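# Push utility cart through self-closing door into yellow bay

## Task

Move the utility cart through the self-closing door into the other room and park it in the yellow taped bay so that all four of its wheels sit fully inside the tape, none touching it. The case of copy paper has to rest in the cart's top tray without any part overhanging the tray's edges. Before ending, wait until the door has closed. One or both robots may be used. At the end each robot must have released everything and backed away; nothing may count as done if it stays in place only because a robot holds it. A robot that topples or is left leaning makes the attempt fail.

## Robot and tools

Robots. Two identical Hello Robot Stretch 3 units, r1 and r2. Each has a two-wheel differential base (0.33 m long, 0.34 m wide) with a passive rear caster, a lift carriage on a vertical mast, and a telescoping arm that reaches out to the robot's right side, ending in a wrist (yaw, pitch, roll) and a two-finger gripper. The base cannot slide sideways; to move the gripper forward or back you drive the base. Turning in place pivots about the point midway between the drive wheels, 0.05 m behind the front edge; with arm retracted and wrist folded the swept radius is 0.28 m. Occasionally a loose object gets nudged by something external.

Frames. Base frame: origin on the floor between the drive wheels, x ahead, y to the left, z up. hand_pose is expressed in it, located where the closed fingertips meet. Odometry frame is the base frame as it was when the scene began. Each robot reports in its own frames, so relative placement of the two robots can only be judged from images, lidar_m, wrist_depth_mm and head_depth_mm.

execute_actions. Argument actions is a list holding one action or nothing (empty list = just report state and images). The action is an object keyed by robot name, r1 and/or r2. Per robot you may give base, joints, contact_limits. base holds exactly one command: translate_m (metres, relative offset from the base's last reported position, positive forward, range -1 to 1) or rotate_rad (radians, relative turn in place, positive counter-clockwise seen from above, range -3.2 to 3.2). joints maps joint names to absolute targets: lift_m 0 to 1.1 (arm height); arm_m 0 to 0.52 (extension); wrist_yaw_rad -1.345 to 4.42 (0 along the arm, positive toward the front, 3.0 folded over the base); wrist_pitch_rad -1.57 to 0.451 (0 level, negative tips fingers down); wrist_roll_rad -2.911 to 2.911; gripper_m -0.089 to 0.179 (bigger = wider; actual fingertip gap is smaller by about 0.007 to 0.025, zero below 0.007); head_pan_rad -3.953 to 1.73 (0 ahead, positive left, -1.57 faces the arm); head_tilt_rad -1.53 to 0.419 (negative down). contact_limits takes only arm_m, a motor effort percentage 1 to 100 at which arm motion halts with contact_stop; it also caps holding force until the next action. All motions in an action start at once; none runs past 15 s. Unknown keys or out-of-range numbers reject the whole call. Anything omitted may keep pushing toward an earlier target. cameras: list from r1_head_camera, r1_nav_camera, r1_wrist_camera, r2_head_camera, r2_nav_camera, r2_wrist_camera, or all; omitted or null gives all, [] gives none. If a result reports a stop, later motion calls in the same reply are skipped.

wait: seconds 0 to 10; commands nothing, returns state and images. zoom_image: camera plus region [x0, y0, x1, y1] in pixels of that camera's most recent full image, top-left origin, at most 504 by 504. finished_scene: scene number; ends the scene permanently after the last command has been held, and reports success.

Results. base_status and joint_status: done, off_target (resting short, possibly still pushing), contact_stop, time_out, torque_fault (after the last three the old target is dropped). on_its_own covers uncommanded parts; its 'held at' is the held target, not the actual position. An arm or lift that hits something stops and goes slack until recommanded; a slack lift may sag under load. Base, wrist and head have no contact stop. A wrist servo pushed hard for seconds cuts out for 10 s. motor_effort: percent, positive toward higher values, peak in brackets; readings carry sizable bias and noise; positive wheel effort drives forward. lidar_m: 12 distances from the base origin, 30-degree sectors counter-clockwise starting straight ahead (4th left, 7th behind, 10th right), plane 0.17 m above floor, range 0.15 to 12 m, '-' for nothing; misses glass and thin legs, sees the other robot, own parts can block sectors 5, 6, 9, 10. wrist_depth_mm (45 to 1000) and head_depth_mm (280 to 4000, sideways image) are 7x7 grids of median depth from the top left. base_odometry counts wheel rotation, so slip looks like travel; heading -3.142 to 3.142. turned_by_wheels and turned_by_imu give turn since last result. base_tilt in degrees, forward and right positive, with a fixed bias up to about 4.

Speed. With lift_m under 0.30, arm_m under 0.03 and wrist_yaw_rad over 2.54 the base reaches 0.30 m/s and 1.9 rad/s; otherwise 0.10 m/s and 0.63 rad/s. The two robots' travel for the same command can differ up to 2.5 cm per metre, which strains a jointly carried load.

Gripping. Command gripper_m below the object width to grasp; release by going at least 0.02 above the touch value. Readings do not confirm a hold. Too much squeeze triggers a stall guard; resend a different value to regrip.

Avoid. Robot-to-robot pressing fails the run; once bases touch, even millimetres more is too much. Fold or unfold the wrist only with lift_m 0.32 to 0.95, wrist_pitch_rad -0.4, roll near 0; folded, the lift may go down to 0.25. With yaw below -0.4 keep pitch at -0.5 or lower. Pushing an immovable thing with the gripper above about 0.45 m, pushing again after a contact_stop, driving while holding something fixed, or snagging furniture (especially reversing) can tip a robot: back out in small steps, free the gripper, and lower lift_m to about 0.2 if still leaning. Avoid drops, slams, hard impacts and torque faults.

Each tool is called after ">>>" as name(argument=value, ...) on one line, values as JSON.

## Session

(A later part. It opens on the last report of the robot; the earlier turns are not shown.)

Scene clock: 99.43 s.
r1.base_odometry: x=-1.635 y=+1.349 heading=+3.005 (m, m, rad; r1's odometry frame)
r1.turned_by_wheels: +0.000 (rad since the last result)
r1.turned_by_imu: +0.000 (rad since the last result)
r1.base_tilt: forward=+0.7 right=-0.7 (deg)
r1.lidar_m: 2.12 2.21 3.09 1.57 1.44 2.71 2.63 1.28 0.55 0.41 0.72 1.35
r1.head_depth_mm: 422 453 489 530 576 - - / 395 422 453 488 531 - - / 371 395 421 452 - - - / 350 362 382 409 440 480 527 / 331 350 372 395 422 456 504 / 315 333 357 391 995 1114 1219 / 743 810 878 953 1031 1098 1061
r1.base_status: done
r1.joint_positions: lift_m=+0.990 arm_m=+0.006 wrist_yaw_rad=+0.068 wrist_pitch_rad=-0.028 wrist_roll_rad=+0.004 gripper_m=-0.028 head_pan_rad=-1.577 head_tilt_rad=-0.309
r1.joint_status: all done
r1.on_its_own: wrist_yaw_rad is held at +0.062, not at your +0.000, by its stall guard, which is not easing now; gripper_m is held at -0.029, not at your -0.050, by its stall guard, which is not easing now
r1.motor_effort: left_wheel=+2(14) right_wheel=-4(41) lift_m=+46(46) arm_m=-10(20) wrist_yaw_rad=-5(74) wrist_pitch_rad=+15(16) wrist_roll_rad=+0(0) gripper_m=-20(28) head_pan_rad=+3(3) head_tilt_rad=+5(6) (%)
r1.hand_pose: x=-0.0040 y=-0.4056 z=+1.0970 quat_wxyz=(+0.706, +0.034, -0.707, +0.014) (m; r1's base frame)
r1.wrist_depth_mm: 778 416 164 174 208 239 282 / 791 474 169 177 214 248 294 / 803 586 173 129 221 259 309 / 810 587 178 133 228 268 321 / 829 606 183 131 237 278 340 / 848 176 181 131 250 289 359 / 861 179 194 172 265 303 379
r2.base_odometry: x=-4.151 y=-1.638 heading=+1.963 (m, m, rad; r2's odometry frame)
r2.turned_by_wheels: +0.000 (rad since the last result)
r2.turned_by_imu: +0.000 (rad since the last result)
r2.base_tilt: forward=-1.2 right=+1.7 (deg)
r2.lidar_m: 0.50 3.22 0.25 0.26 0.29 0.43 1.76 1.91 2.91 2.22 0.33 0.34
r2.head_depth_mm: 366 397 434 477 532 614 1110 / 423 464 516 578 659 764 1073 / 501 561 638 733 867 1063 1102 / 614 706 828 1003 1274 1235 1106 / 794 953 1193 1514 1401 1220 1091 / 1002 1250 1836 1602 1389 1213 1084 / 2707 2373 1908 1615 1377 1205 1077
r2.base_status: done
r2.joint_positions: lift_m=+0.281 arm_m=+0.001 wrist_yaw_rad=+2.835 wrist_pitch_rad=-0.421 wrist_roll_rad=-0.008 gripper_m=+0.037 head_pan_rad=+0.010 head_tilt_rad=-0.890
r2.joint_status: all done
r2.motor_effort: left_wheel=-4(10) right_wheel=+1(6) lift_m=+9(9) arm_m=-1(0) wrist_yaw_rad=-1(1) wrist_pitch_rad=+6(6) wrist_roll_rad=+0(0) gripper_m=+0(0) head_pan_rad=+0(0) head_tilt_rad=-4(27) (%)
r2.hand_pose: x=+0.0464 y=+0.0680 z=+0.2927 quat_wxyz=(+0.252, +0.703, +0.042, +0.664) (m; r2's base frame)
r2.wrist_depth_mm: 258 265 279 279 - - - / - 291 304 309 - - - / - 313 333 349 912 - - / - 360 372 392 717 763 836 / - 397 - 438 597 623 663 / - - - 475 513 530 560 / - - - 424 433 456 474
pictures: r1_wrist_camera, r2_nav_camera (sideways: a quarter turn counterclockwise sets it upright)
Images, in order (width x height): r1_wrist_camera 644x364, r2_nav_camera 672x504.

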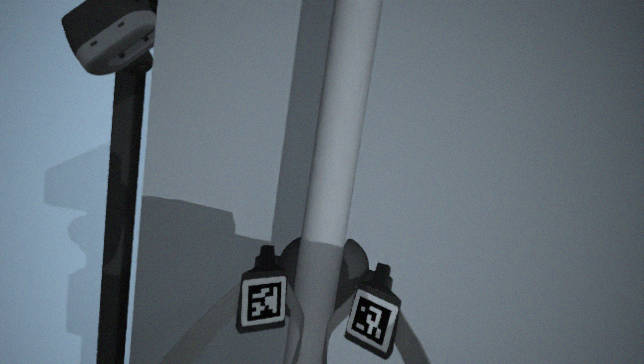

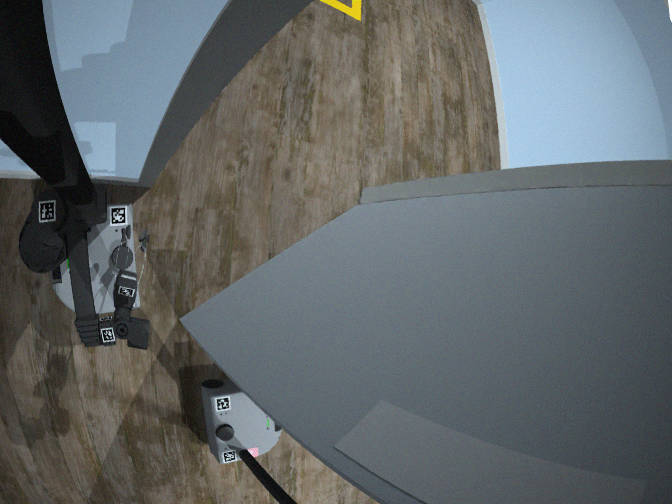

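>>> execute_actions(actions=[{"r2":{"base":{"translate_m":0.26},"joints":{"lift_m":0.33,"wrist_yaw_rad":3.1}}}], cameras=[])

>>> execute_actions(actions=[{"r1":{"joints":{"gripper_m":0.15}}}], cameras=[])

>>> execute_actions(actions=[{"r1":{"joints":{"lift_m":0.55}}}], cameras=["r1_nav_camera","r2_nav_camera"])

Scene clock: 112.47 s.
r1.base_odometry: x=-1.635 y=+1.349 heading=+3.005 (m, m, rad; r1's odometry frame)
r1.turned_by_wheels: +0.000 (rad since the last result)
r1.turned_by_imu: -0.002 (rad since the last result)
r1.base_tilt: forward=+0.7 right=-0.7 (deg)
r1.lidar_m: 2.11 2.22 3.06 1.56 1.44 2.71 2.63 1.28 0.55 0.41 0.96 1.36
r1.head_depth_mm: 421 453 489 530 577 - - / 394 422 452 489 529 - - / 371 395 421 452 - - - / 350 362 381 408 440 479 528 / 331 350 372 395 422 457 504 / 315 333 356 391 997 961 921 / 742 812 879 950 1033 1123 1238
r1.base_status: not commanded
r1.joint_positions: lift_m=+0.990 arm_m=+0.006 wrist_yaw_rad=+0.068 wrist_pitch_rad=-0.028 wrist_roll_rad=+0.004 gripper_m=-0.028 head_pan_rad=-1.577 head_tilt_rad=-0.309
r1.joint_status: not commanded
r1.on_its_own: wrist_yaw_rad is held at +0.062, not at your +0.000, by its stall guard, which is not easing now; gripper_m is held at -0.029, not at your -0.050, by its stall guard, which is not easing now
r1.motor_effort: left_wheel=+2(2) right_wheel=-3(4) lift_m=+45(46) arm_m=-10(10) wrist_yaw_rad=-5(5) wrist_pitch_rad=+16(16) wrist_roll_rad=+0(0) gripper_m=-20(20) head_pan_rad=+3(3) head_tilt_rad=+5(5) (%)
r1.hand_pose: x=-0.0040 y=-0.4056 z=+1.0970 quat_wxyz=(+0.706, +0.034, -0.707, +0.014) (m; r1's base frame)
r1.wrist_depth_mm: 757 728 164 176 208 240 283 / 781 748 169 178 214 249 295 / 791 751 173 129 220 258 310 / 802 778 177 134 229 268 324 / 828 781 181 131 237 279 340 / 823 176 182 132 251 291 357 / 860 178 196 170 264 304 378
r2.base_odometry: x=-4.251 y=-1.398 heading=+1.963 (m, m, rad; r2's odometry frame)
r2.turned_by_wheels: +0.000 (rad since the last result)
r2.turned_by_imu: +0.001 (rad since the last result)
r2.base_tilt: forward=-1.2 right=+1.8 (deg)
r2.lidar_m: 0.34 2.96 3.18 3.13 0.30 0.38 1.80 2.19 3.31 0.22 0.21 0.23
r2.head_depth_mm: - - 290 306 338 381 435 / - 300 328 369 419 488 579 / 318 357 405 468 552 677 876 / 391 449 526 640 810 1107 1094 / 504 606 757 1004 1339 1221 1089 / 703 860 1106 1535 1379 1209 1081 / 2448 2291 1923 1610 1385 1208 1070
r2.base_status: done
r2.joint_positions: lift_m=+0.329 arm_m=+0.001 wrist_yaw_rad=+3.098 wrist_pitch_rad=-0.421 wrist_roll_rad=-0.008 gripper_m=+0.037 head_pan_rad=+0.010 head_tilt_rad=-0.890
r2.joint_status: all done
r2.motor_effort: left_wheel=-4(14) right_wheel=+1(4) lift_m=+39(41) arm_m=-1(0) wrist_yaw_rad=+1(3) wrist_pitch_rad=+6(6) wrist_roll_rad=+0(0) gripper_m=-1(0) head_pan_rad=-1(1) head_tilt_rad=-3(4) (%)
r2.hand_pose: x=-0.0114 y=+0.0783 z=+0.3412 quat_wxyz=(+0.163, +0.692, +0.133, +0.691) (m; r2's base frame)
r2.wrist_depth_mm: 270 254 - - - - - / 301 281 - - - - - / 333 316 903 959 - - - / 372 352 757 769 797 864 939 / 431 406 - 622 680 722 728 / 467 446 - 540 562 597 624 / - - - 473 483 507 532
pictures: none
No camera images: the call's "cameras" was empty. Leave "cameras" out to get every camera's image.

Scene clock: 114.73 s.
r1.base_odometry: x=-1.635 y=+1.349 heading=+3.005 (m, m, rad; r1's odometry frame)
r1.turned_by_wheels: +0.000 (rad since the last result)
r1.turned_by_imu: -0.001 (rad since the last result)
r1.base_tilt: forward=+0.6 right=-0.8 (deg)
r1.lidar_m: 2.11 2.21 3.09 1.57 1.44 2.71 2.63 1.28 0.56 0.42 0.96 1.35
r1.head_depth_mm: 433 465 501 544 592 - - / 406 433 465 502 531 - - / 382 407 434 466 491 - - / 362 375 348 416 453 489 546 / 342 361 384 409 439 470 517 / 325 342 366 400 999 965 922 / 343 812 881 952 1032 1125 1242
r1.base_status: not commanded
r1.joint_positions: lift_m=+0.990 arm_m=+0.005 wrist_yaw_rad=+0.065 wrist_pitch_rad=-0.024 wrist_roll_rad=+0.004 gripper_m=+0.150 head_pan_rad=-1.577 head_tilt_rad=-0.309
r1.joint_status: all done
r1.on_its_own: wrist_yaw_rad is held at +0.062, not at your +0.000, by its stall guard, which is not easing now
r1.motor_effort: left_wheel=+1(3) right_wheel=+1(6) lift_m=+46(46) arm_m=-5(10) wrist_yaw_rad=-2(16) wrist_pitch_rad=+13(16) wrist_roll_rad=+0(0) gripper_m=+0(82) head_pan_rad=+5(4) head_tilt_rad=+5(5) (%)
r1.hand_pose: x=-0.0049 y=-0.4054 z=+1.0980 quat_wxyz=(+0.706, +0.032, -0.708, +0.014) (m; r1's base frame)
r1.wrist_depth_mm: 760 735 176 135 222 253 298 / 774 749 180 191 228 264 313 / 783 772 185 194 237 273 328 / 804 779 188 201 242 285 337 / 807 799 193 208 252 295 356 / 844 - 200 213 261 312 375 / 857 192 205 233 271 - 391
r2.base_odometry: x=-4.251 y=-1.398 heading=+1.963 (m, m, rad; r2's odometry frame)
r2.turned_by_wheels: +0.000 (rad since the last result)
r2.turned_by_imu: -0.002 (rad since the last result)
r2.base_tilt: forward=-1.1 right=+1.8 (deg)
r2.lidar_m: 0.33 0.94 3.17 3.14 0.30 0.38 1.76 2.18 3.28 0.21 0.20 0.22
r2.head_depth_mm: - - - 298 324 365 415 / - 296 317 355 403 467 557 / 311 345 391 451 534 651 833 / 380 436 512 618 785 1068 1094 / 493 593 738 988 1344 1226 1085 / 705 860 1099 1516 1381 1218 1078 / 2383 2260 1900 1598 1379 1209 1080
r2.base_status: not commanded
r2.joint_positions: lift_m=+0.329 arm_m=+0.000 wrist_yaw_rad=+3.111 wrist_pitch_rad=-0.421 wrist_roll_rad=-0.008 gripper_m=+0.037 head_pan_rad=+0.010 head_tilt_rad=-0.890
r2.joint_status: not commanded
r2.motor_effort: left_wheel=-1(5) right_wheel=+3(9) lift_m=+37(38) arm_m=+0(0) wrist_yaw_rad=-7(10) wrist_pitch_rad=+6(6) wrist_roll_rad=+0(0) gripper_m=+0(0) head_pan_rad=+0(0) head_tilt_rad=-4(3) (%)
r2.hand_pose: x=-0.0145 y=+0.0785 z=+0.3414 quat_wxyz=(+0.158, +0.691, +0.138, +0.692) (m; r2's base frame)
r2.wrist_depth_mm: 274 257 - - - - - / 304 281 - - - - - / 337 319 909 949 - - - / 384 357 - 759 787 873 927 / 431 413 - 617 675 700 746 / 467 453 - 533 577 595 618 / - - - 472 488 516 544
pictures: none
No camera images: the call's "cameras" was empty. Leave "cameras" out to get every camera's image.

Scene clock: 119.57 s.
r1.base_odometry: x=-1.635 y=+1.349 heading=+3.005 (m, m, rad; r1's odometry frame)
r1.turned_by_wheels: +0.000 (rad since the last result)
r1.turned_by_imu: -0.001 (rad since the last result)
r1.base_tilt: forward=+0.7 right=-0.7 (deg)
r1.lidar_m: 2.12 2.21 3.08 1.56 1.44 2.71 2.63 1.28 0.56 0.42 0.96 1.35
r1.head_depth_mm: 433 464 501 543 595 656 733 / 406 435 465 503 545 595 658 / 382 407 434 466 504 543 599 / 362 376 348 416 449 492 544 / 342 360 384 408 437 469 517 / 325 342 366 401 991 961 920 / 343 814 881 954 1034 1131 1238
r1.base_status: not commanded
r1.joint_positions: lift_m=+0.550 arm_m=+0.005 wrist_yaw_rad=+0.065 wrist_pitch_rad=-0.023 wrist_roll_rad=+0.004 gripper_m=+0.150 head_pan_rad=-1.577 head_tilt_rad=-0.309
r1.joint_status: all done
r1.on_its_own: wrist_yaw_rad is held at +0.062, not at your +0.000, by its stall guard, which is not easing now
r1.motor_effort: left_wheel=+1(1) right_wheel=+1(1) lift_m=+25(41) arm_m=-5(5) wrist_yaw_rad=-2(2) wrist_pitch_rad=+12(13) wrist_roll_rad=+0(0) gripper_m=+1(0) head_pan_rad=+4(4) head_tilt_rad=+5(5) (%)
r1.hand_pose: x=-0.0049 y=-0.4055 z=+0.6592 quat_wxyz=(+0.706, +0.031, -0.708, +0.014) (m; r1's base frame)
r1.wrist_depth_mm: 784 727 175 195 221 253 297 / 784 734 179 201 228 262 314 / 785 755 184 206 236 272 323 / 817 770 188 212 243 282 343 / 818 785 194 218 250 296 358 / 832 - 199 226 260 312 378 / 847 191 205 233 271 - 395
r2.base_odometry: x=-4.251 y=-1.398 heading=+1.963 (m, m, rad; r2's odometry frame)
r2.turned_by_wheels: +0.000 (rad since the last result)
r2.turned_by_imu: +0.001 (rad since the last result)
r2.base_tilt: forward=-1.1 right=+1.8 (deg)
r2.lidar_m: 0.33 0.94 3.17 3.14 0.30 0.38 1.76 2.18 3.29 0.21 0.20 0.22
r2.head_depth_mm: - - - 298 325 364 415 / - 296 317 355 403 466 556 / 311 345 392 451 532 650 836 / 379 438 513 620 782 1071 1090 / 493 594 743 987 1336 1217 1090 / 706 856 1106 1514 1379 1212 1087 / 2408 2309 1907 1596 1386 1215 1077
r2.base_status: not commanded
r2.joint_positions: lift_m=+0.329 arm_m=+0.000 wrist_yaw_rad=+3.111 wrist_pitch_rad=-0.421 wrist_roll_rad=-0.008 gripper_m=+0.037 head_pan_rad=+0.010 head_tilt_rad=-0.890
r2.joint_status: not commanded
r2.motor_effort: left_wheel=-1(1) right_wheel=+3(2) lift_m=+37(36) arm_m=+0(0) wrist_yaw_rad=-7(7) wrist_pitch_rad=+6(6) wrist_roll_rad=+0(0) gripper_m=+0(0) head_pan_rad=-1(1) head_tilt_rad=-4(3) (%)
r2.hand_pose: x=-0.0145 y=+0.0785 z=+0.3414 quat_wxyz=(+0.158, +0.691, +0.138, +0.692) (m; r2's base frame)
r2.wrist_depth_mm: 276 256 - - - - - / 303 282 - - - - - / 337 316 897 940 - - - / 381 358 - 752 801 867 925 / 433 411 - 633 673 681 754 / 465 450 - 543 573 595 621 / - - - 482 494 511 538
pictures: r1_nav_camera (sideways: a quarter turn counterclockwise sets it upright), r2_nav_camera (sideways: a quarter turn counterclockwise sets it upright)
Images, in order (width x height): r1_nav_camera 672x504, r2_nav_camera 672x504.

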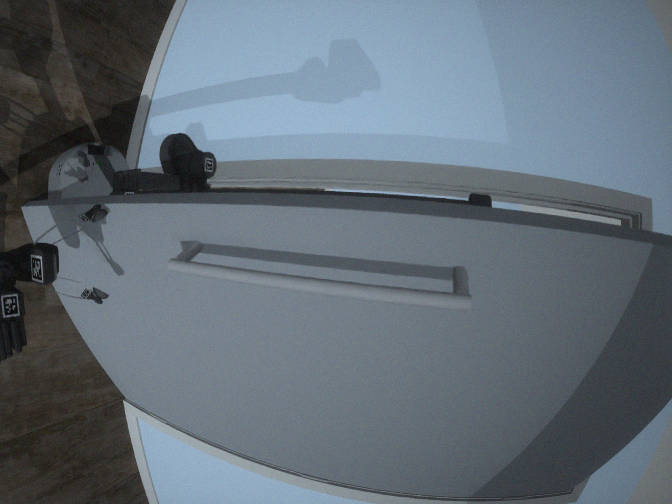

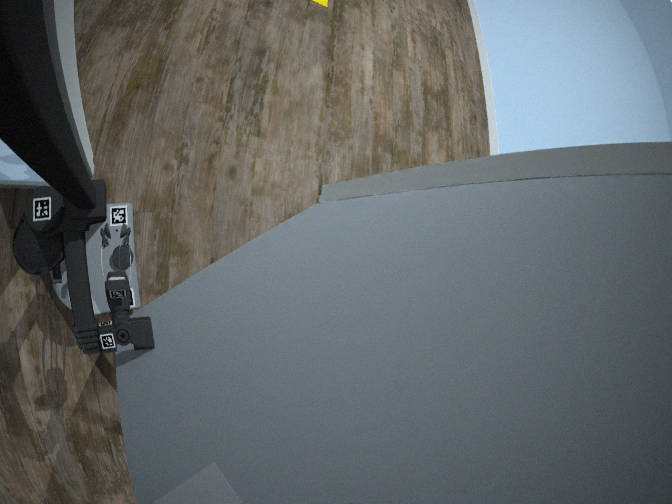

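>>> execute_actions(actions=[{"r1":{"joints":{"wrist_pitch_rad":-1.1,"gripper_m":0.03,"head_pan_rad":0,"head_tilt_rad":-0.6}}}], cameras=[])

>>> execute_actions(actions=[{"r1":{"base":{"rotate_rad":1.75},"joints":{"wrist_yaw_rad":1.57}}}], cameras=[])

>>> execute_actions(actions=[{"r1":{"base":{"translate_m":0.55},"joints":{"wrist_pitch_rad":0}},"r2":{"base":{"translate_m":0.2}}}], cameras=["r1_nav_camera","r1_head_camera","r2_nav_camera"])

Scene clock: 129.43 s.
r1.base_odometry: x=-1.635 y=+1.349 heading=+3.005 (m, m, rad; r1's odometry frame)
r1.turned_by_wheels: +0.000 (rad since the last result)
r1.turned_by_imu: -0.001 (rad since the last result)
r1.base_tilt: forward=+0.7 right=-0.7 (deg)
r1.lidar_m: 2.12 2.21 3.08 1.57 1.44 2.71 2.63 1.28 0.56 0.42 0.96 1.35
r1.head_depth_mm: 1769 1978 2226 2077 1640 1375 1182 / 1776 1971 2243 2080 1672 1381 1185 / 1765 1989 2264 2127 1676 1397 1188 / 1779 1995 2232 2131 1692 1405 1198 / 1798 1970 2240 2141 1711 1416 1201 / 1781 1983 2236 2173 1722 1428 1208 / 1787 1989 2246 2183 1744 1422 1221
r1.base_status: not commanded
r1.joint_positions: lift_m=+0.550 arm_m=+0.005 wrist_yaw_rad=+0.065 wrist_pitch_rad=-1.103 wrist_roll_rad=+0.004 gripper_m=+0.030 head_pan_rad=-0.007 head_tilt_rad=-0.592
r1.joint_status: all done
r1.on_its_own: wrist_yaw_rad is held at +0.062, not at your +0.000, by its stall guard, which is not easing now
r1.motor_effort: left_wheel=+1(1) right_wheel=+1(1) lift_m=+24(24) arm_m=-5(5) wrist_yaw_rad=-2(2) wrist_pitch_rad=+2(12) wrist_roll_rad=+0(0) gripper_m=+0(79) head_pan_rad=+4(39) head_tilt_rad=-3(24) (%)
r1.hand_pose: x=-0.0155 y=-0.2441 z=+0.4495 quat_wxyz=(+0.613, +0.389, -0.591, -0.352) (m; r1's base frame)
r1.wrist_depth_mm: 823 854 260 267 300 344 405 / 775 780 577 330 380 449 558 / 720 709 665 430 520 665 729 / 673 675 672 614 675 696 700 / 624 631 629 646 648 645 659 / 596 589 604 608 608 609 598 / 568 566 558 571 575 576 578
r2.base_odometry: x=-4.251 y=-1.398 heading=+1.963 (m, m, rad; r2's odometry frame)
r2.turned_by_wheels: +0.000 (rad since the last result)
r2.turned_by_imu: +0.001 (rad since the last result)
r2.base_tilt: forward=-1.2 right=+1.7 (deg)
r2.lidar_m: 0.32 0.94 3.17 3.14 0.30 0.38 1.77 2.18 3.28 0.21 0.20 0.22
r2.head_depth_mm: - - - 299 325 364 416 / - 296 317 355 403 467 553 / 311 345 391 452 533 651 838 / 379 436 511 620 787 1069 1087 / 494 590 740 982 1336 1221 1085 / 703 860 1097 1514 1388 1215 1086 / 2400 2307 1905 1610 1382 1205 1070
r2.base_status: not commanded
r2.joint_positions: lift_m=+0.329 arm_m=+0.000 wrist_yaw_rad=+3.111 wrist_pitch_rad=-0.421 wrist_roll_rad=-0.008 gripper_m=+0.037 head_pan_rad=+0.010 head_tilt_rad=-0.890
r2.joint_status: not commanded
r2.motor_effort: left_wheel=-1(1) right_wheel=+3(3) lift_m=+37(37) arm_m=+0(0) wrist_yaw_rad=-7(7) wrist_pitch_rad=+6(6) wrist_roll_rad=+0(0) gripper_m=+0(0) head_pan_rad=+1(0) head_tilt_rad=-4(3) (%)
r2.hand_pose: x=-0.0145 y=+0.0785 z=+0.3414 quat_wxyz=(+0.158, +0.691, +0.138, +0.692) (m; r2's base frame)
r2.wrist_depth_mm: 274 258 - - - - - / 303 282 - - - - - / 338 317 894 975 - - - / 384 362 - 761 810 857 931 / 432 412 - 628 676 697 735 / 470 448 - 546 578 597 625 / - - - 480 486 508 537
pictures: none
No camera images: the call's "cameras" was empty. Leave "cameras" out to get every camera's image.

Scene clock: 133.13 s.
r1.base_odometry: x=-1.635 y=+1.349 heading=-1.529 (m, m, rad; r1's odometry frame)
r1.turned_by_wheels: +1.750 (rad since the last result)
r1.turned_by_imu: +1.752 (rad since the last result)
r1.base_tilt: forward=+0.7 right=-0.7 (deg)
r1.lidar_m: 1.36 1.46 2.64 2.06 0.93 0.49 0.42 1.04 1.71 2.12 2.38 3.87
r1.head_depth_mm: - - 2755 2071 1654 1374 1174 / - - 2771 2089 1651 1390 1182 / - - 2809 2108 1691 1392 1193 / - 1779 2075 2039 1686 1405 1195 / - 1599 1863 1908 1714 1420 1203 / - 1548 1707 1933 1711 1420 1209 / - 1654 1810 2115 1728 1434 1211
r1.base_status: done
r1.joint_positions: lift_m=+0.550 arm_m=+0.005 wrist_yaw_rad=+1.567 wrist_pitch_rad=-1.104 wrist_roll_rad=+0.004 gripper_m=+0.030 head_pan_rad=-0.007 head_tilt_rad=-0.593
r1.joint_status: all done
r1.motor_effort: left_wheel=+0(3) right_wheel=+3(7) lift_m=+24(25) arm_m=-5(5) wrist_yaw_rad=+2(4) wrist_pitch_rad=+2(2) wrist_roll_rad=+0(0) gripper_m=+0(0) head_pan_rad=+3(3) head_tilt_rad=-3(3) (%)
r1.hand_pose: x=+0.0724 y=-0.1509 z=+0.4494 quat_wxyz=(+0.688, +0.688, -0.166, +0.161) (m; r1's base frame)
r1.wrist_depth_mm: 840 842 849 871 881 866 872 / 773 786 786 788 792 787 809 / 719 733 731 716 743 751 748 / 671 692 689 688 678 681 693 / 633 632 632 635 651 642 658 / 588 594 605 601 609 610 607 / 566 - - 578 573 568 567
r2.base_odometry: x=-4.251 y=-1.398 heading=+1.963 (m, m, rad; r2's odometry frame)
r2.turned_by_wheels: +0.000 (rad since the last result)
r2.turned_by_imu: +0.001 (rad since the last result)
r2.base_tilt: forward=-1.0 right=+1.7 (deg)
r2.lidar_m: 0.32 0.94 3.18 3.15 0.30 0.38 1.76 2.18 3.29 0.21 0.20 0.22
r2.head_depth_mm: - - - 298 324 364 414 / - 296 317 356 402 468 553 / 311 346 391 451 534 652 831 / 379 436 513 619 786 1068 1094 / 493 592 741 987 1347 1223 1088 / 705 860 1108 1522 1386 1213 1083 / 2407 2309 1907 1591 1386 1206 1075
r2.base_status: not commanded
r2.joint_positions: lift_m=+0.329 arm_m=+0.000 wrist_yaw_rad=+3.111 wrist_pitch_rad=-0.421 wrist_roll_rad=-0.008 gripper_m=+0.037 head_pan_rad=+0.010 head_tilt_rad=-0.890
r2.joint_status: not commanded
r2.motor_effort: left_wheel=-1(1) right_wheel=+2(3) lift_m=+37(37) arm_m=+1(0) wrist_yaw_rad=-7(7) wrist_pitch_rad=+6(6) wrist_roll_rad=+0(0) gripper_m=+0(0) head_pan_rad=+0(0) head_tilt_rad=-3(4) (%)
r2.hand_pose: x=-0.0145 y=+0.0785 z=+0.3414 quat_wxyz=(+0.158, +0.691, +0.138, +0.692) (m; r2's base frame)
r2.wrist_depth_mm: 276 256 - - - - - / 304 281 - - - - - / 338 317 915 950 - - - / 381 359 - 761 804 875 916 / 435 411 - 622 680 694 760 / 461 448 - 532 578 596 622 / - - - 482 484 511 528
pictures: none
No camera images: the call's "cameras" was empty. Leave "cameras" out to get every camera's image.

Scene clock: 139.57 s.
r1.base_odometry: x=-1.612 y=+0.799 heading=-1.529 (m, m, rad; r1's odometry frame)
r1.turned_by_wheels: +0.000 (rad since the last result)
r1.turned_by_imu: +0.000 (rad since the last result)
r1.base_tilt: forward=+0.7 right=-0.7 (deg)
r1.lidar_m: 0.88 0.83 2.53 2.52 1.75 1.01 0.86 1.65 2.24 2.22 2.51 4.10
r1.head_depth_mm: 3564 3741 2756 2060 1650 1377 1179 / 3583 3966 2780 2084 1662 1386 1185 / 3613 - 2841 2103 1672 1391 1192 / 3681 - 1373 1521 1597 1401 1203 / 3742 1173 1205 1361 1502 1382 1205 / 3853 1079 1123 1289 1162 1359 1211 / - 1061 1118 1257 1437 1427 1218
r1.base_status: done
r1.joint_positions: lift_m=+0.550 arm_m=+0.005 wrist_yaw_rad=+1.567 wrist_pitch_rad=-0.024 wrist_roll_rad=+0.004 gripper_m=+0.030 head_pan_rad=-0.007 head_tilt_rad=-0.593
r1.joint_status: all done
r1.motor_effort: left_wheel=-1(2) right_wheel=+2(6) lift_m=+24(24) arm_m=-5(5) wrist_yaw_rad=+3(3) wrist_pitch_rad=+13(13) wrist_roll_rad=+0(0) gripper_m=+0(0) head_pan_rad=+4(4) head_tilt_rad=-2(4) (%)
r1.hand_pose: x=+0.2342 y=-0.1514 z=+0.6588 quat_wxyz=(+0.506, +0.506, -0.496, +0.492) (m; r1's base frame)
r1.wrist_depth_mm: - - - - - - - / - 797 - - - - - / - - - - - - - / - - - - - - - / - - - - - - - / - - - - - - - / - 866 - - - - -
r2.base_odometry: x=-4.327 y=-1.213 heading=+1.962 (m, m, rad; r2's odometry frame)
r2.turned_by_wheels: +0.000 (rad since the last result)
r2.turned_by_imu: +0.001 (rad since the last result)
r2.base_tilt: forward=-1.1 right=+1.7 (deg)
r2.lidar_m: 0.28 0.71 3.16 3.11 0.43 0.41 1.57 2.39 0.28 0.21 0.20 0.20
r2.head_depth_mm: - - - - 299 338 400 / - - 288 310 356 426 529 / - 294 319 375 453 572 776 / 298 335 396 485 622 871 1081 / 351 419 521 682 1001 1200 1091 / 446 562 757 1033 1348 1212 1081 / 573 690 1820 1584 1374 1207 1079
r2.base_status: done
r2.joint_positions: lift_m=+0.329 arm_m=+0.000 wrist_yaw_rad=+3.106 wrist_pitch_rad=-0.421 wrist_roll_rad=-0.008 gripper_m=+0.037 head_pan_rad=+0.010 head_tilt_rad=-0.890
r2.joint_status: not commanded
r2.motor_effort: left_wheel=-3(6) right_wheel=+6(8) lift_m=+37(37) arm_m=+0(1) wrist_yaw_rad=-4(7) wrist_pitch_rad=+6(6) wrist_roll_rad=+0(0) gripper_m=+0(0) head_pan_rad=-1(1) head_tilt_rad=-4(4) (%)
r2.hand_pose: x=-0.0133 y=+0.0785 z=+0.3414 quat_wxyz=(+0.160, +0.691, +0.136, +0.692) (m; r2's base frame)
r2.wrist_depth_mm: - - - - - - - / 402 - - - - - - / 400 791 877 951 - - - / 412 678 - 755 803 865 924 / 440 563 - 628 672 708 760 / 465 512 - 543 573 596 617 / - - - 483 484 521 544
pictures: r1_head_camera (sideways: a quarter turn clockwise sets it upright), r1_nav_camera (sideways: a quarter turn counterclockwise sets it upright), r2_nav_camera (sideways: a quarter turn counterclockwise sets it upright)
Images, in order (width x height): r1_head_camera 896x504, r1_nav_camera 672x504, r2_nav_camera 672x504.

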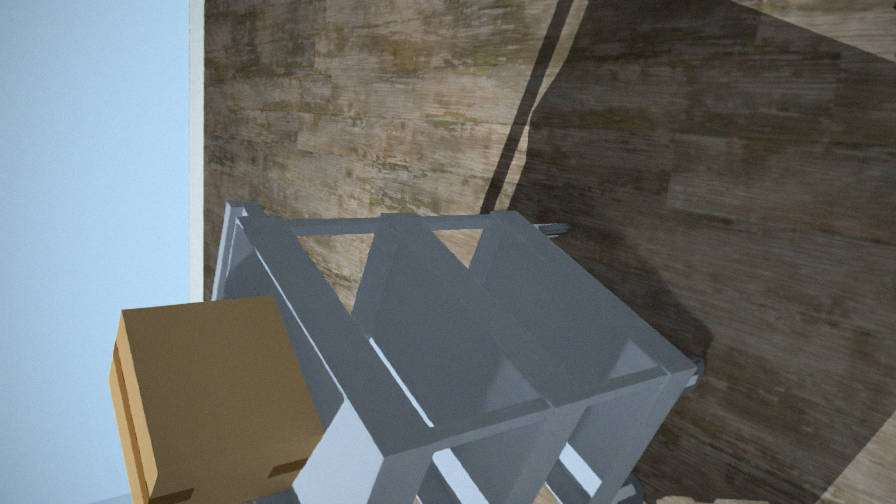

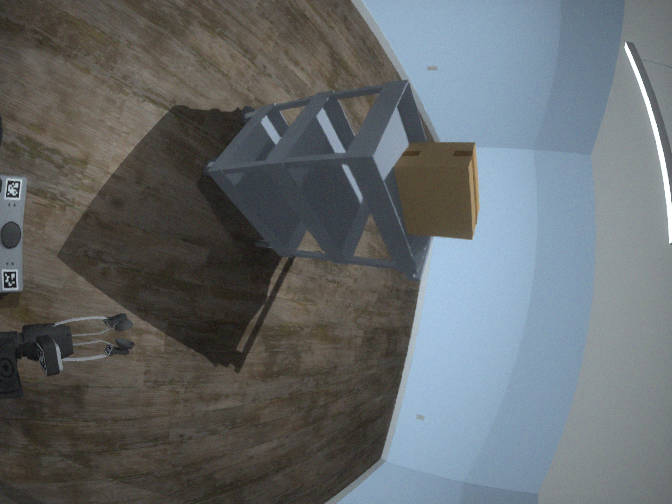

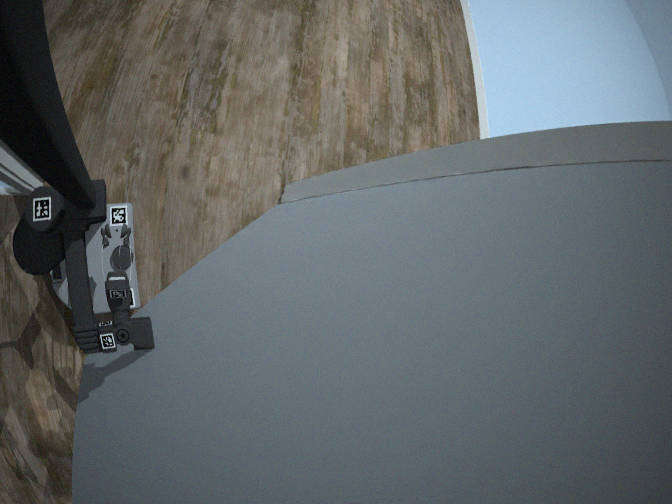

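>>> execute_actions(actions=[{"r1":{"base":{"rotate_rad":1.11},"joints":{"wrist_roll_rad":1.57,"lift_m":0.36,"gripper_m":0.13}},"r2":{"base":{"rotate_rad":-0.87}}}], cameras=[])

>>> execute_actions(actions=[{"r1":{"base":{"translate_m":0.87}},"r2":{"base":{"translate_m":0.75}}}], cameras=[])

>>> execute_actions(actions=[{"r1":{"base":{"rotate_rad":-1.48},"joints":{"head_tilt_rad":-0.9}},"r2":{"base":{"rotate_rad":0.75}}}], cameras=["r1_nav_camera","r1_wrist_camera","r2_nav_camera"])

Scene clock: 155.50 s.
r1.base_odometry: x=-1.612 y=+0.799 heading=-0.419 (m, m, rad; r1's odometry frame)
r1.turned_by_wheels: +1.110 (rad since the last result)
r1.turned_by_imu: +1.110 (rad since the last result)
r1.base_tilt: forward=+0.7 right=-0.7 (deg)
r1.lidar_m: 2.51 2.52 1.69 1.09 1.05 1.71 2.23 2.23 2.60 4.32 0.84 0.83
r1.head_depth_mm: 2388 2692 2759 2066 1658 1380 1181 / 2320 2602 2770 2098 1667 1387 1186 / 2274 2509 2713 2099 1673 1389 1188 / 2192 2428 2649 2132 1698 1407 1195 / 2138 2381 2629 2144 1714 1415 1204 / 2104 2308 2560 2188 1721 1424 1212 / 2039 2243 2501 2202 1724 1430 1211
r1.base_status: done
r1.joint_positions: lift_m=+0.360 arm_m=+0.005 wrist_yaw_rad=+1.568 wrist_pitch_rad=-0.023 wrist_roll_rad=+1.569 gripper_m=+0.130 head_pan_rad=-0.007 head_tilt_rad=-0.593
r1.joint_status: all done
r1.motor_effort: left_wheel=+0(4) right_wheel=+3(7) lift_m=+24(25) arm_m=-5(6) wrist_yaw_rad=+2(3) wrist_pitch_rad=+12(13) wrist_roll_rad=+1(1) gripper_m=+1(82) head_pan_rad=+5(4) head_tilt_rad=-3(4) (%)
r1.hand_pose: x=+0.2342 y=-0.1512 z=+0.4688 quat_wxyz=(+0.010, +0.706, -0.708, -0.007) (m; r1's base frame)
r1.wrist_depth_mm: - - - - - 892 655 / - - - - - - 626 / - - - - - 972 590 / - - - - - 909 590 / - - - - - 871 562 / - - - - - 789 543 / - - - - - 686 532
r2.base_odometry: x=-4.327 y=-1.213 heading=+1.092 (m, m, rad; r2's odometry frame)
r2.turned_by_wheels: -0.870 (rad since the last result)
r2.turned_by_imu: -0.860 (rad since the last result)
r2.base_tilt: forward=-1.1 right=+1.7 (deg)
r2.lidar_m: - 0.15 0.23 2.99 3.12 3.13 0.40 0.41 2.22 0.20 0.15 -
r2.head_depth_mm: - - - - - - 316 / - - - - - - 346 / - - - - - - 385 / - - - - - - 456 / - - - - - - 590 / - - - - - 331 929 / - - - - - 375 1040
r2.base_status: done
r2.joint_positions: lift_m=+0.329 arm_m=+0.000 wrist_yaw_rad=+3.099 wrist_pitch_rad=-0.421 wrist_roll_rad=-0.008 gripper_m=+0.037 head_pan_rad=+0.010 head_tilt_rad=-0.890
r2.joint_status: not commanded
r2.motor_effort: left_wheel=+1(11) right_wheel=+8(8) lift_m=+36(37) arm_m=+0(1) wrist_yaw_rad=+0(7) wrist_pitch_rad=+6(6) wrist_roll_rad=+0(0) gripper_m=+0(0) head_pan_rad=-1(1) head_tilt_rad=-4(4) (%)
r2.hand_pose: x=-0.0117 y=+0.0784 z=+0.3414 quat_wxyz=(+0.162, +0.691, +0.134, +0.691) (m; r2's base frame)
r2.wrist_depth_mm: - - - - - 426 217 / 948 - - - - 374 200 / 775 813 913 943 826 326 185 / 653 680 - 782 726 290 175 / 553 563 - 626 585 262 164 / 484 510 - 535 417 239 155 / - - - 480 471 222 147
pictures: none
No camera images: the call's "cameras" was empty. Leave "cameras" out to get every camera's image.

Scene clock: 165.63 s.
r1.base_odometry: x=-0.817 y=+0.446 heading=-0.419 (m, m, rad; r1's odometry frame)
r1.turned_by_wheels: +0.000 (rad since the last result)
r1.turned_by_imu: +0.000 (rad since the last result)
r1.base_tilt: forward=+0.7 right=-0.7 (deg)
r1.lidar_m: 1.68 1.68 1.93 1.68 1.68 2.06 3.05 3.05 0.62 0.61 0.67 1.93
r1.head_depth_mm: 1577 1764 2030 2052 1645 1378 1178 / 1534 1719 1949 2091 1666 1383 1188 / 1484 1667 1885 2048 1672 1392 1190 / 1456 1608 1829 2005 1698 1400 1198 / 1411 1574 1777 1970 1703 1406 1208 / 1382 1530 1719 1946 1726 1423 1213 / 1349 1488 1678 1875 1735 1431 1221
r1.base_status: done
r1.joint_positions: lift_m=+0.360 arm_m=+0.005 wrist_yaw_rad=+1.568 wrist_pitch_rad=-0.023 wrist_roll_rad=+1.569 gripper_m=+0.130 head_pan_rad=-0.007 head_tilt_rad=-0.593
r1.joint_status: not commanded
r1.motor_effort: left_wheel=+0(1) right_wheel=+2(6) lift_m=+24(24) arm_m=-5(5) wrist_yaw_rad=+2(2) wrist_pitch_rad=+13(12) wrist_roll_rad=+0(1) gripper_m=+0(1) head_pan_rad=+3(4) head_tilt_rad=-3(3) (%)
r1.hand_pose: x=+0.2342 y=-0.1512 z=+0.4688 quat_wxyz=(+0.010, +0.706, -0.708, -0.007) (m; r1's base frame)
r1.wrist_depth_mm: - - - - - - 637 / - - - - - - 623 / - - - - - 980 602 / - - - - - 912 596 / - - - - - 860 570 / - - - - - 762 546 / - - - - - 675 530
r2.base_odometry: x=-3.982 y=-0.547 heading=+1.093 (m, m, rad; r2's odometry frame)
r2.turned_by_wheels: +0.001 (rad since the last result)
r2.turned_by_imu: +0.144 (rad since the last result)
r2.base_tilt: forward=-1.2 right=+1.8 (deg)
r2.lidar_m: 0.16 0.15 0.15 0.18 0.34 3.66 1.11 2.01 2.81 3.61 1.51 0.26
r2.head_depth_mm: - - 341 1579 1352 1247 1107 / - - 300 399 1358 1242 1106 / - - - 328 497 1175 1105 / - - - 296 372 649 1084 / - - - - 312 450 945 / - - - - - 346 573 / - - - - - 304 411
r2.base_status: translate_m off_target (by the wheels' count: +0.7498 of +0.7500)
r2.joint_positions: lift_m=+0.329 arm_m=+0.001 wrist_yaw_rad=+3.099 wrist_pitch_rad=-0.419 wrist_roll_rad=-0.008 gripper_m=+0.037 head_pan_rad=+0.004 head_tilt_rad=-0.899
r2.joint_status: not commanded
r2.on_its_own: left_wheel is at rest, and its effort (+63) is outside its rest range (-18 to +18)
r2.motor_effort: left_wheel=+63(100) right_wheel=+1(16) lift_m=+36(37) arm_m=+0(1) wrist_yaw_rad=+0(11) wrist_pitch_rad=+6(6) wrist_roll_rad=+0(0) gripper_m=+0(0) head_pan_rad=+4(12) head_tilt_rad=+0(4) (%)
r2.hand_pose: x=-0.0118 y=+0.0786 z=+0.3418 quat_wxyz=(+0.161, +0.692, +0.133, +0.691) (m; r2's base frame)
r2.wrist_depth_mm: - - 309 249 197 162 139 / 975 980 337 267 207 170 144 / 764 778 368 287 220 179 149 / 649 670 - 317 235 187 155 / 550 582 - 372 243 198 164 / 478 512 - 385 253 208 171 / - - - 363 309 222 179
pictures: none
No camera images: the call's "cameras" was empty. Leave "cameras" out to get every camera's image.

Scene clock: 168.97 s.
r1.base_odometry: x=-0.817 y=+0.446 heading=-1.899 (m, m, rad; r1's odometry frame)
r1.turned_by_wheels: -1.480 (rad since the last result)
r1.turned_by_imu: -1.484 (rad since the last result)
r1.base_tilt: forward=+0.7 right=-0.7 (deg)
r1.lidar_m: 0.61 2.87 1.84 1.68 1.69 1.84 1.67 0.72 2.06 3.06 3.08 0.61
r1.head_depth_mm: 981 817 965 998 1331 1208 1101 / 776 824 1068 1023 1290 1232 1090 / 768 828 1077 1050 1300 1216 1096 / 811 840 1104 1056 1326 1223 1103 / 2762 806 895 1520 1383 1234 1109 / 2820 2235 1867 1585 1391 1239 1109 / 2829 2257 1876 1602 1401 1239 1116
r1.base_status: done
r1.joint_positions: lift_m=+0.360 arm_m=+0.005 wrist_yaw_rad=+1.568 wrist_pitch_rad=-0.023 wrist_roll_rad=+1.569 gripper_m=+0.130 head_pan_rad=-0.007 head_tilt_rad=-0.889
r1.joint_status: all done
r1.motor_effort: left_wheel=+2(6) right_wheel=-2(6) lift_m=+24(24) arm_m=-6(6) wrist_yaw_rad=+2(2) wrist_pitch_rad=+13(13) wrist_roll_rad=+1(1) gripper_m=+0(1) head_pan_rad=+4(4) head_tilt_rad=-5(27) (%)
r1.hand_pose: x=+0.2342 y=-0.1512 z=+0.4688 quat_wxyz=(+0.010, +0.706, -0.708, -0.007) (m; r1's base frame)
r1.wrist_depth_mm: - - - - - - 636 / - 508 760 - - 951 617 / - 535 873 509 - 481 528 / - 567 948 536 - 506 516 / - 594 - 576 - 540 567 / - - - 603 - 683 548 / - - - - - 620 525
r2.base_odometry: x=-3.982 y=-0.547 heading=+1.843 (m, m, rad; r2's odometry frame)
r2.turned_by_wheels: +0.750 (rad since the last result)
r2.turned_by_imu: +0.559 (rad since the last result)
r2.base_tilt: forward=-1.1 right=+1.7 (deg)
r2.lidar_m: - - 0.15 0.29 3.70 1.08 2.33 2.79 3.71 0.20 0.15 -
r2.head_depth_mm: - - - - - - - / - - - - - - - / - - - - - - - / - - - - - - - / - - - - - - - / - - - - - - - / - - - - - - -
r2.base_status: done
r2.joint_positions: lift_m=+0.330 arm_m=+0.001 wrist_yaw_rad=+3.103 wrist_pitch_rad=-0.419 wrist_roll_rad=-0.007 gripper_m=+0.037 head_pan_rad=+0.009 head_tilt_rad=-0.900
r2.joint_status: not commanded
r2.motor_effort: left_wheel=+0(57) right_wheel=+10(27) lift_m=+31(36) arm_m=-1(1) wrist_yaw_rad=-2(6) wrist_pitch_rad=+5(6) wrist_roll_rad=-1(1) gripper_m=+0(0) head_pan_rad=+0(11) head_tilt_rad=+0(3) (%)
r2.hand_pose: x=-0.0126 y=+0.0787 z=+0.3421 quat_wxyz=(+0.160, +0.692, +0.134, +0.691) (m; r2's base frame)
r2.wrist_depth_mm: - - - - 273 139 94 / 986 - - - 258 135 91 / 779 812 914 893 240 131 90 / 653 673 - 734 227 126 88 / 548 575 - 620 198 123 86 / 480 505 - 541 172 119 84 / - - - 351 219 116 82
pictures: r1_nav_camera (sideways: a quarter turn counterclockwise sets it upright), r1_wrist_camera, r2_nav_camera (sideways: a quarter turn counterclockwise sets it upright)
Images, in order (width x height): r1_nav_camera 672x504, r1_wrist_camera 644x364, r2_nav_camera 672x504.

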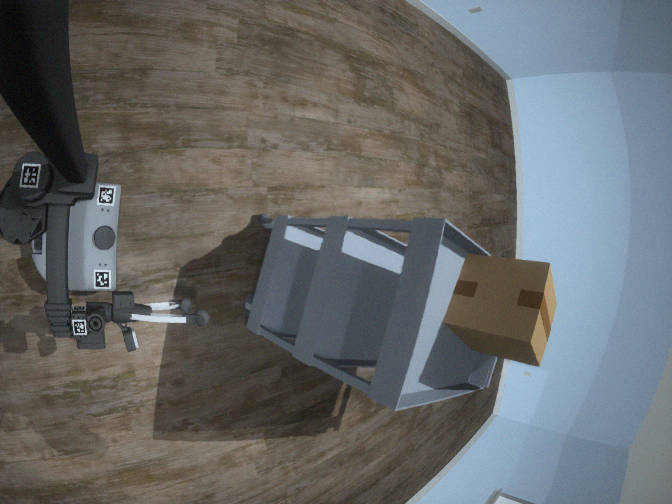

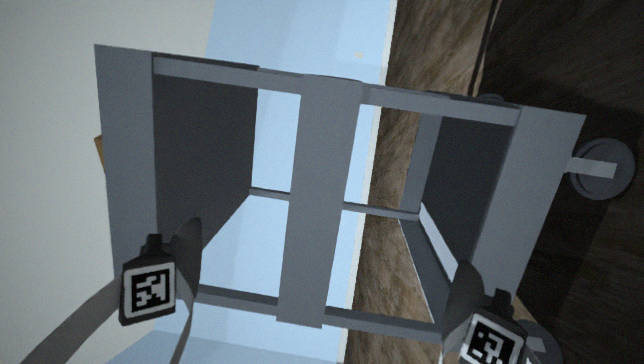

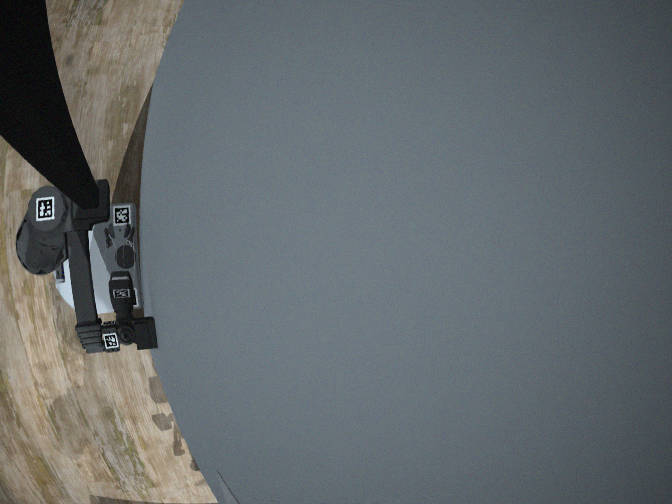

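>>> execute_actions(actions=[{"r1":{"base":{"rotate_rad":0.07},"joints":{"lift_m":0.37,"gripper_m":0.175}},"r2":{"base":{"translate_m":0.08}}}], cameras=[])

>>> execute_actions(actions=[{"r1":{"base":{"translate_m":0.4}}}], cameras=["r1_nav_camera","r1_wrist_camera"])

Scene clock: 179.90 s.
r1.base_odometry: x=-0.817 y=+0.446 heading=-1.829 (m, m, rad; r1's odometry frame)
r1.turned_by_wheels: +0.070 (rad since the last result)
r1.turned_by_imu: +0.069 (rad since the last result)
r1.base_tilt: forward=+0.7 right=-0.8 (deg)
r1.lidar_m: 0.61 2.62 1.79 1.68 1.71 1.79 1.24 0.70 2.20 3.04 3.11 0.61
r1.head_depth_mm: 822 816 708 993 1281 1208 1095 / 749 813 1064 1027 1292 1233 1094 / 796 833 1094 1050 1306 1214 1095 / 2492 815 1075 1054 1333 1229 1100 / 2790 2214 1805 1575 1385 1230 1099 / 2829 2222 1855 1588 1392 1233 1112 / 2838 2251 1873 1603 1401 1239 1115
r1.base_status: done
r1.joint_positions: lift_m=+0.370 arm_m=+0.005 wrist_yaw_rad=+1.568 wrist_pitch_rad=-0.023 wrist_roll_rad=+1.569 gripper_m=+0.175 head_pan_rad=-0.007 head_tilt_rad=-0.889
r1.joint_status: all done
r1.motor_effort: left_wheel=+0(3) right_wheel=+3(6) lift_m=+46(49) arm_m=-5(5) wrist_yaw_rad=+2(2) wrist_pitch_rad=+12(12) wrist_roll_rad=+0(1) gripper_m=+1(82) head_pan_rad=+4(5) head_tilt_rad=-6(5) (%)
r1.hand_pose: x=+0.2343 y=-0.1512 z=+0.4781 quat_wxyz=(+0.009, +0.706, -0.708, -0.007) (m; r1's base frame)
r1.wrist_depth_mm: - 470 - - - - 653 / - 496 789 467 - 692 575 / - 531 870 498 - 673 483 / - 567 933 536 - 511 534 / - 612 - 578 - 541 580 / - - - 625 804 587 563 / - - - - - 859 515
r2.base_odometry: x=-4.004 y=-0.470 heading=+1.843 (m, m, rad; r2's odometry frame)
r2.turned_by_wheels: +0.000 (rad since the last result)
r2.turned_by_imu: +0.020 (rad since the last result)
r2.base_tilt: forward=-1.2 right=+1.7 (deg)
r2.lidar_m: - - 0.15 0.23 3.72 1.11 2.49 2.83 3.85 0.21 0.15 -
r2.head_depth_mm: - - - - - - - / - - - - - - - / - - - - - - - / - - - - - - - / - - - - - - - / - - - - - - - / - - - - - - -
r2.base_status: done
r2.joint_positions: lift_m=+0.330 arm_m=+0.001 wrist_yaw_rad=+3.101 wrist_pitch_rad=-0.418 wrist_roll_rad=-0.007 gripper_m=+0.037 head_pan_rad=-0.025 head_tilt_rad=-0.914
r2.joint_status: not commanded
r2.motor_effort: left_wheel=+15(74) right_wheel=+8(16) lift_m=+31(32) arm_m=+0(1) wrist_yaw_rad=+0(2) wrist_pitch_rad=+5(5) wrist_roll_rad=-1(0) gripper_m=+0(0) head_pan_rad=+20(24) head_tilt_rad=+5(5) (%)
r2.hand_pose: x=-0.0121 y=+0.0787 z=+0.3422 quat_wxyz=(+0.161, +0.692, +0.134, +0.691) (m; r2's base frame)
r2.wrist_depth_mm: - - - - 231 126 86 / 962 - - - 220 122 85 / 782 821 884 861 212 119 83 / 640 677 - 698 202 116 82 / 553 580 - 624 179 113 81 / 479 512 - 536 158 111 80 / - - - 313 200 109 78
pictures: none
No camera images: the call's "cameras" was empty. Leave "cameras" out to get every camera's image.

Scene clock: 185.13 s.
r1.base_odometry: x=-0.919 y=+0.059 heading=-1.829 (m, m, rad; r1's odometry frame)
r1.turned_by_wheels: +0.000 (rad since the last result)
r1.turned_by_imu: +0.000 (rad since the last result)
r1.base_tilt: forward=+0.7 right=-0.8 (deg)
r1.lidar_m: 0.23 2.68 1.83 1.71 1.74 2.22 1.13 1.08 2.72 3.02 0.26 0.23
r1.head_depth_mm: 436 458 539 586 516 740 1020 / 448 488 580 591 519 768 1078 / 464 521 629 596 522 795 1085 / 2719 2137 1755 586 535 810 1103 / 2725 2214 1841 1582 1315 1228 1109 / 2816 2230 1857 1580 1389 1247 1107 / 2839 2240 1863 1606 1397 1239 1116
r1.base_status: done
r1.joint_positions: lift_m=+0.370 arm_m=+0.005 wrist_yaw_rad=+1.568 wrist_pitch_rad=-0.023 wrist_roll_rad=+1.569 gripper_m=+0.175 head_pan_rad=-0.007 head_tilt_rad=-0.889
r1.joint_status: not commanded
r1.motor_effort: left_wheel=+0(1) right_wheel=+3(8) lift_m=+46(46) arm_m=-5(6) wrist_yaw_rad=+2(2) wrist_pitch_rad=+12(13) wrist_roll_rad=+0(0) gripper_m=+1(0) head_pan_rad=+3(3) head_tilt_rad=-4(5) (%)
r1.hand_pose: x=+0.2343 y=-0.1512 z=+0.4781 quat_wxyz=(+0.009, +0.706, -0.708, -0.007) (m; r1's base frame)
r1.wrist_depth_mm: 314 364 87 85 83 587 453 / 324 378 93 90 88 648 434 / 337 414 99 96 94 655 426 / 344 428 106 103 101 630 408 / 353 413 113 110 110 598 400 / - - 123 118 - 555 386 / - - 133 129 - 928 356
r2.base_odometry: x=-4.004 y=-0.470 heading=+1.843 (m, m, rad; r2's odometry frame)
r2.turned_by_wheels: +0.000 (rad since the last result)
r2.turned_by_imu: +0.001 (rad since the last result)
r2.base_tilt: forward=-1.3 right=+1.7 (deg)
r2.lidar_m: - - 0.15 0.23 3.71 1.11 2.49 2.85 3.84 0.21 0.15 -
r2.head_depth_mm: - - - - - - - / - - - - - - - / - - - - - - - / - - - - - - - / - - - - - - - / - - - - - - - / - - - - - - -
r2.base_status: not commanded
r2.joint_positions: lift_m=+0.330 arm_m=+0.001 wrist_yaw_rad=+3.101 wrist_pitch_rad=-0.418 wrist_roll_rad=-0.007 gripper_m=+0.037 head_pan_rad=-0.025 head_tilt_rad=-0.914
r2.joint_status: not commanded
r2.motor_effort: left_wheel=+15(15) right_wheel=+6(7) lift_m=+31(31) arm_m=+0(0) wrist_yaw_rad=-1(0) wrist_pitch_rad=+5(6) wrist_roll_rad=+0(0) gripper_m=+0(0) head_pan_rad=+20(20) head_tilt_rad=+5(5) (%)
r2.hand_pose: x=-0.0121 y=+0.0787 z=+0.3422 quat_wxyz=(+0.161, +0.692, +0.134, +0.691) (m; r2's base frame)
r2.wrist_depth_mm: - - - - 230 125 86 / 967 - - - 220 122 85 / 780 834 934 861 210 120 83 / 638 675 - 715 202 116 82 / 547 569 - 609 178 113 81 / 480 514 - 534 157 111 79 / - - - 313 201 109 78
pictures: r1_nav_camera (sideways: a quarter turn counterclockwise sets it upright), r1_wrist_camera
Images, in order (width x height): r1_nav_camera 672x504, r1_wrist_camera 644x364.

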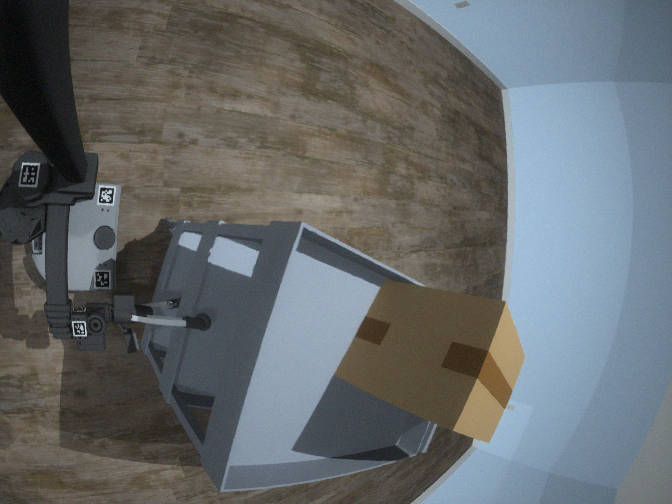

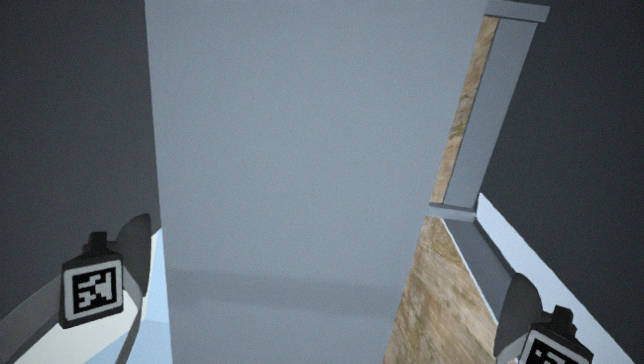

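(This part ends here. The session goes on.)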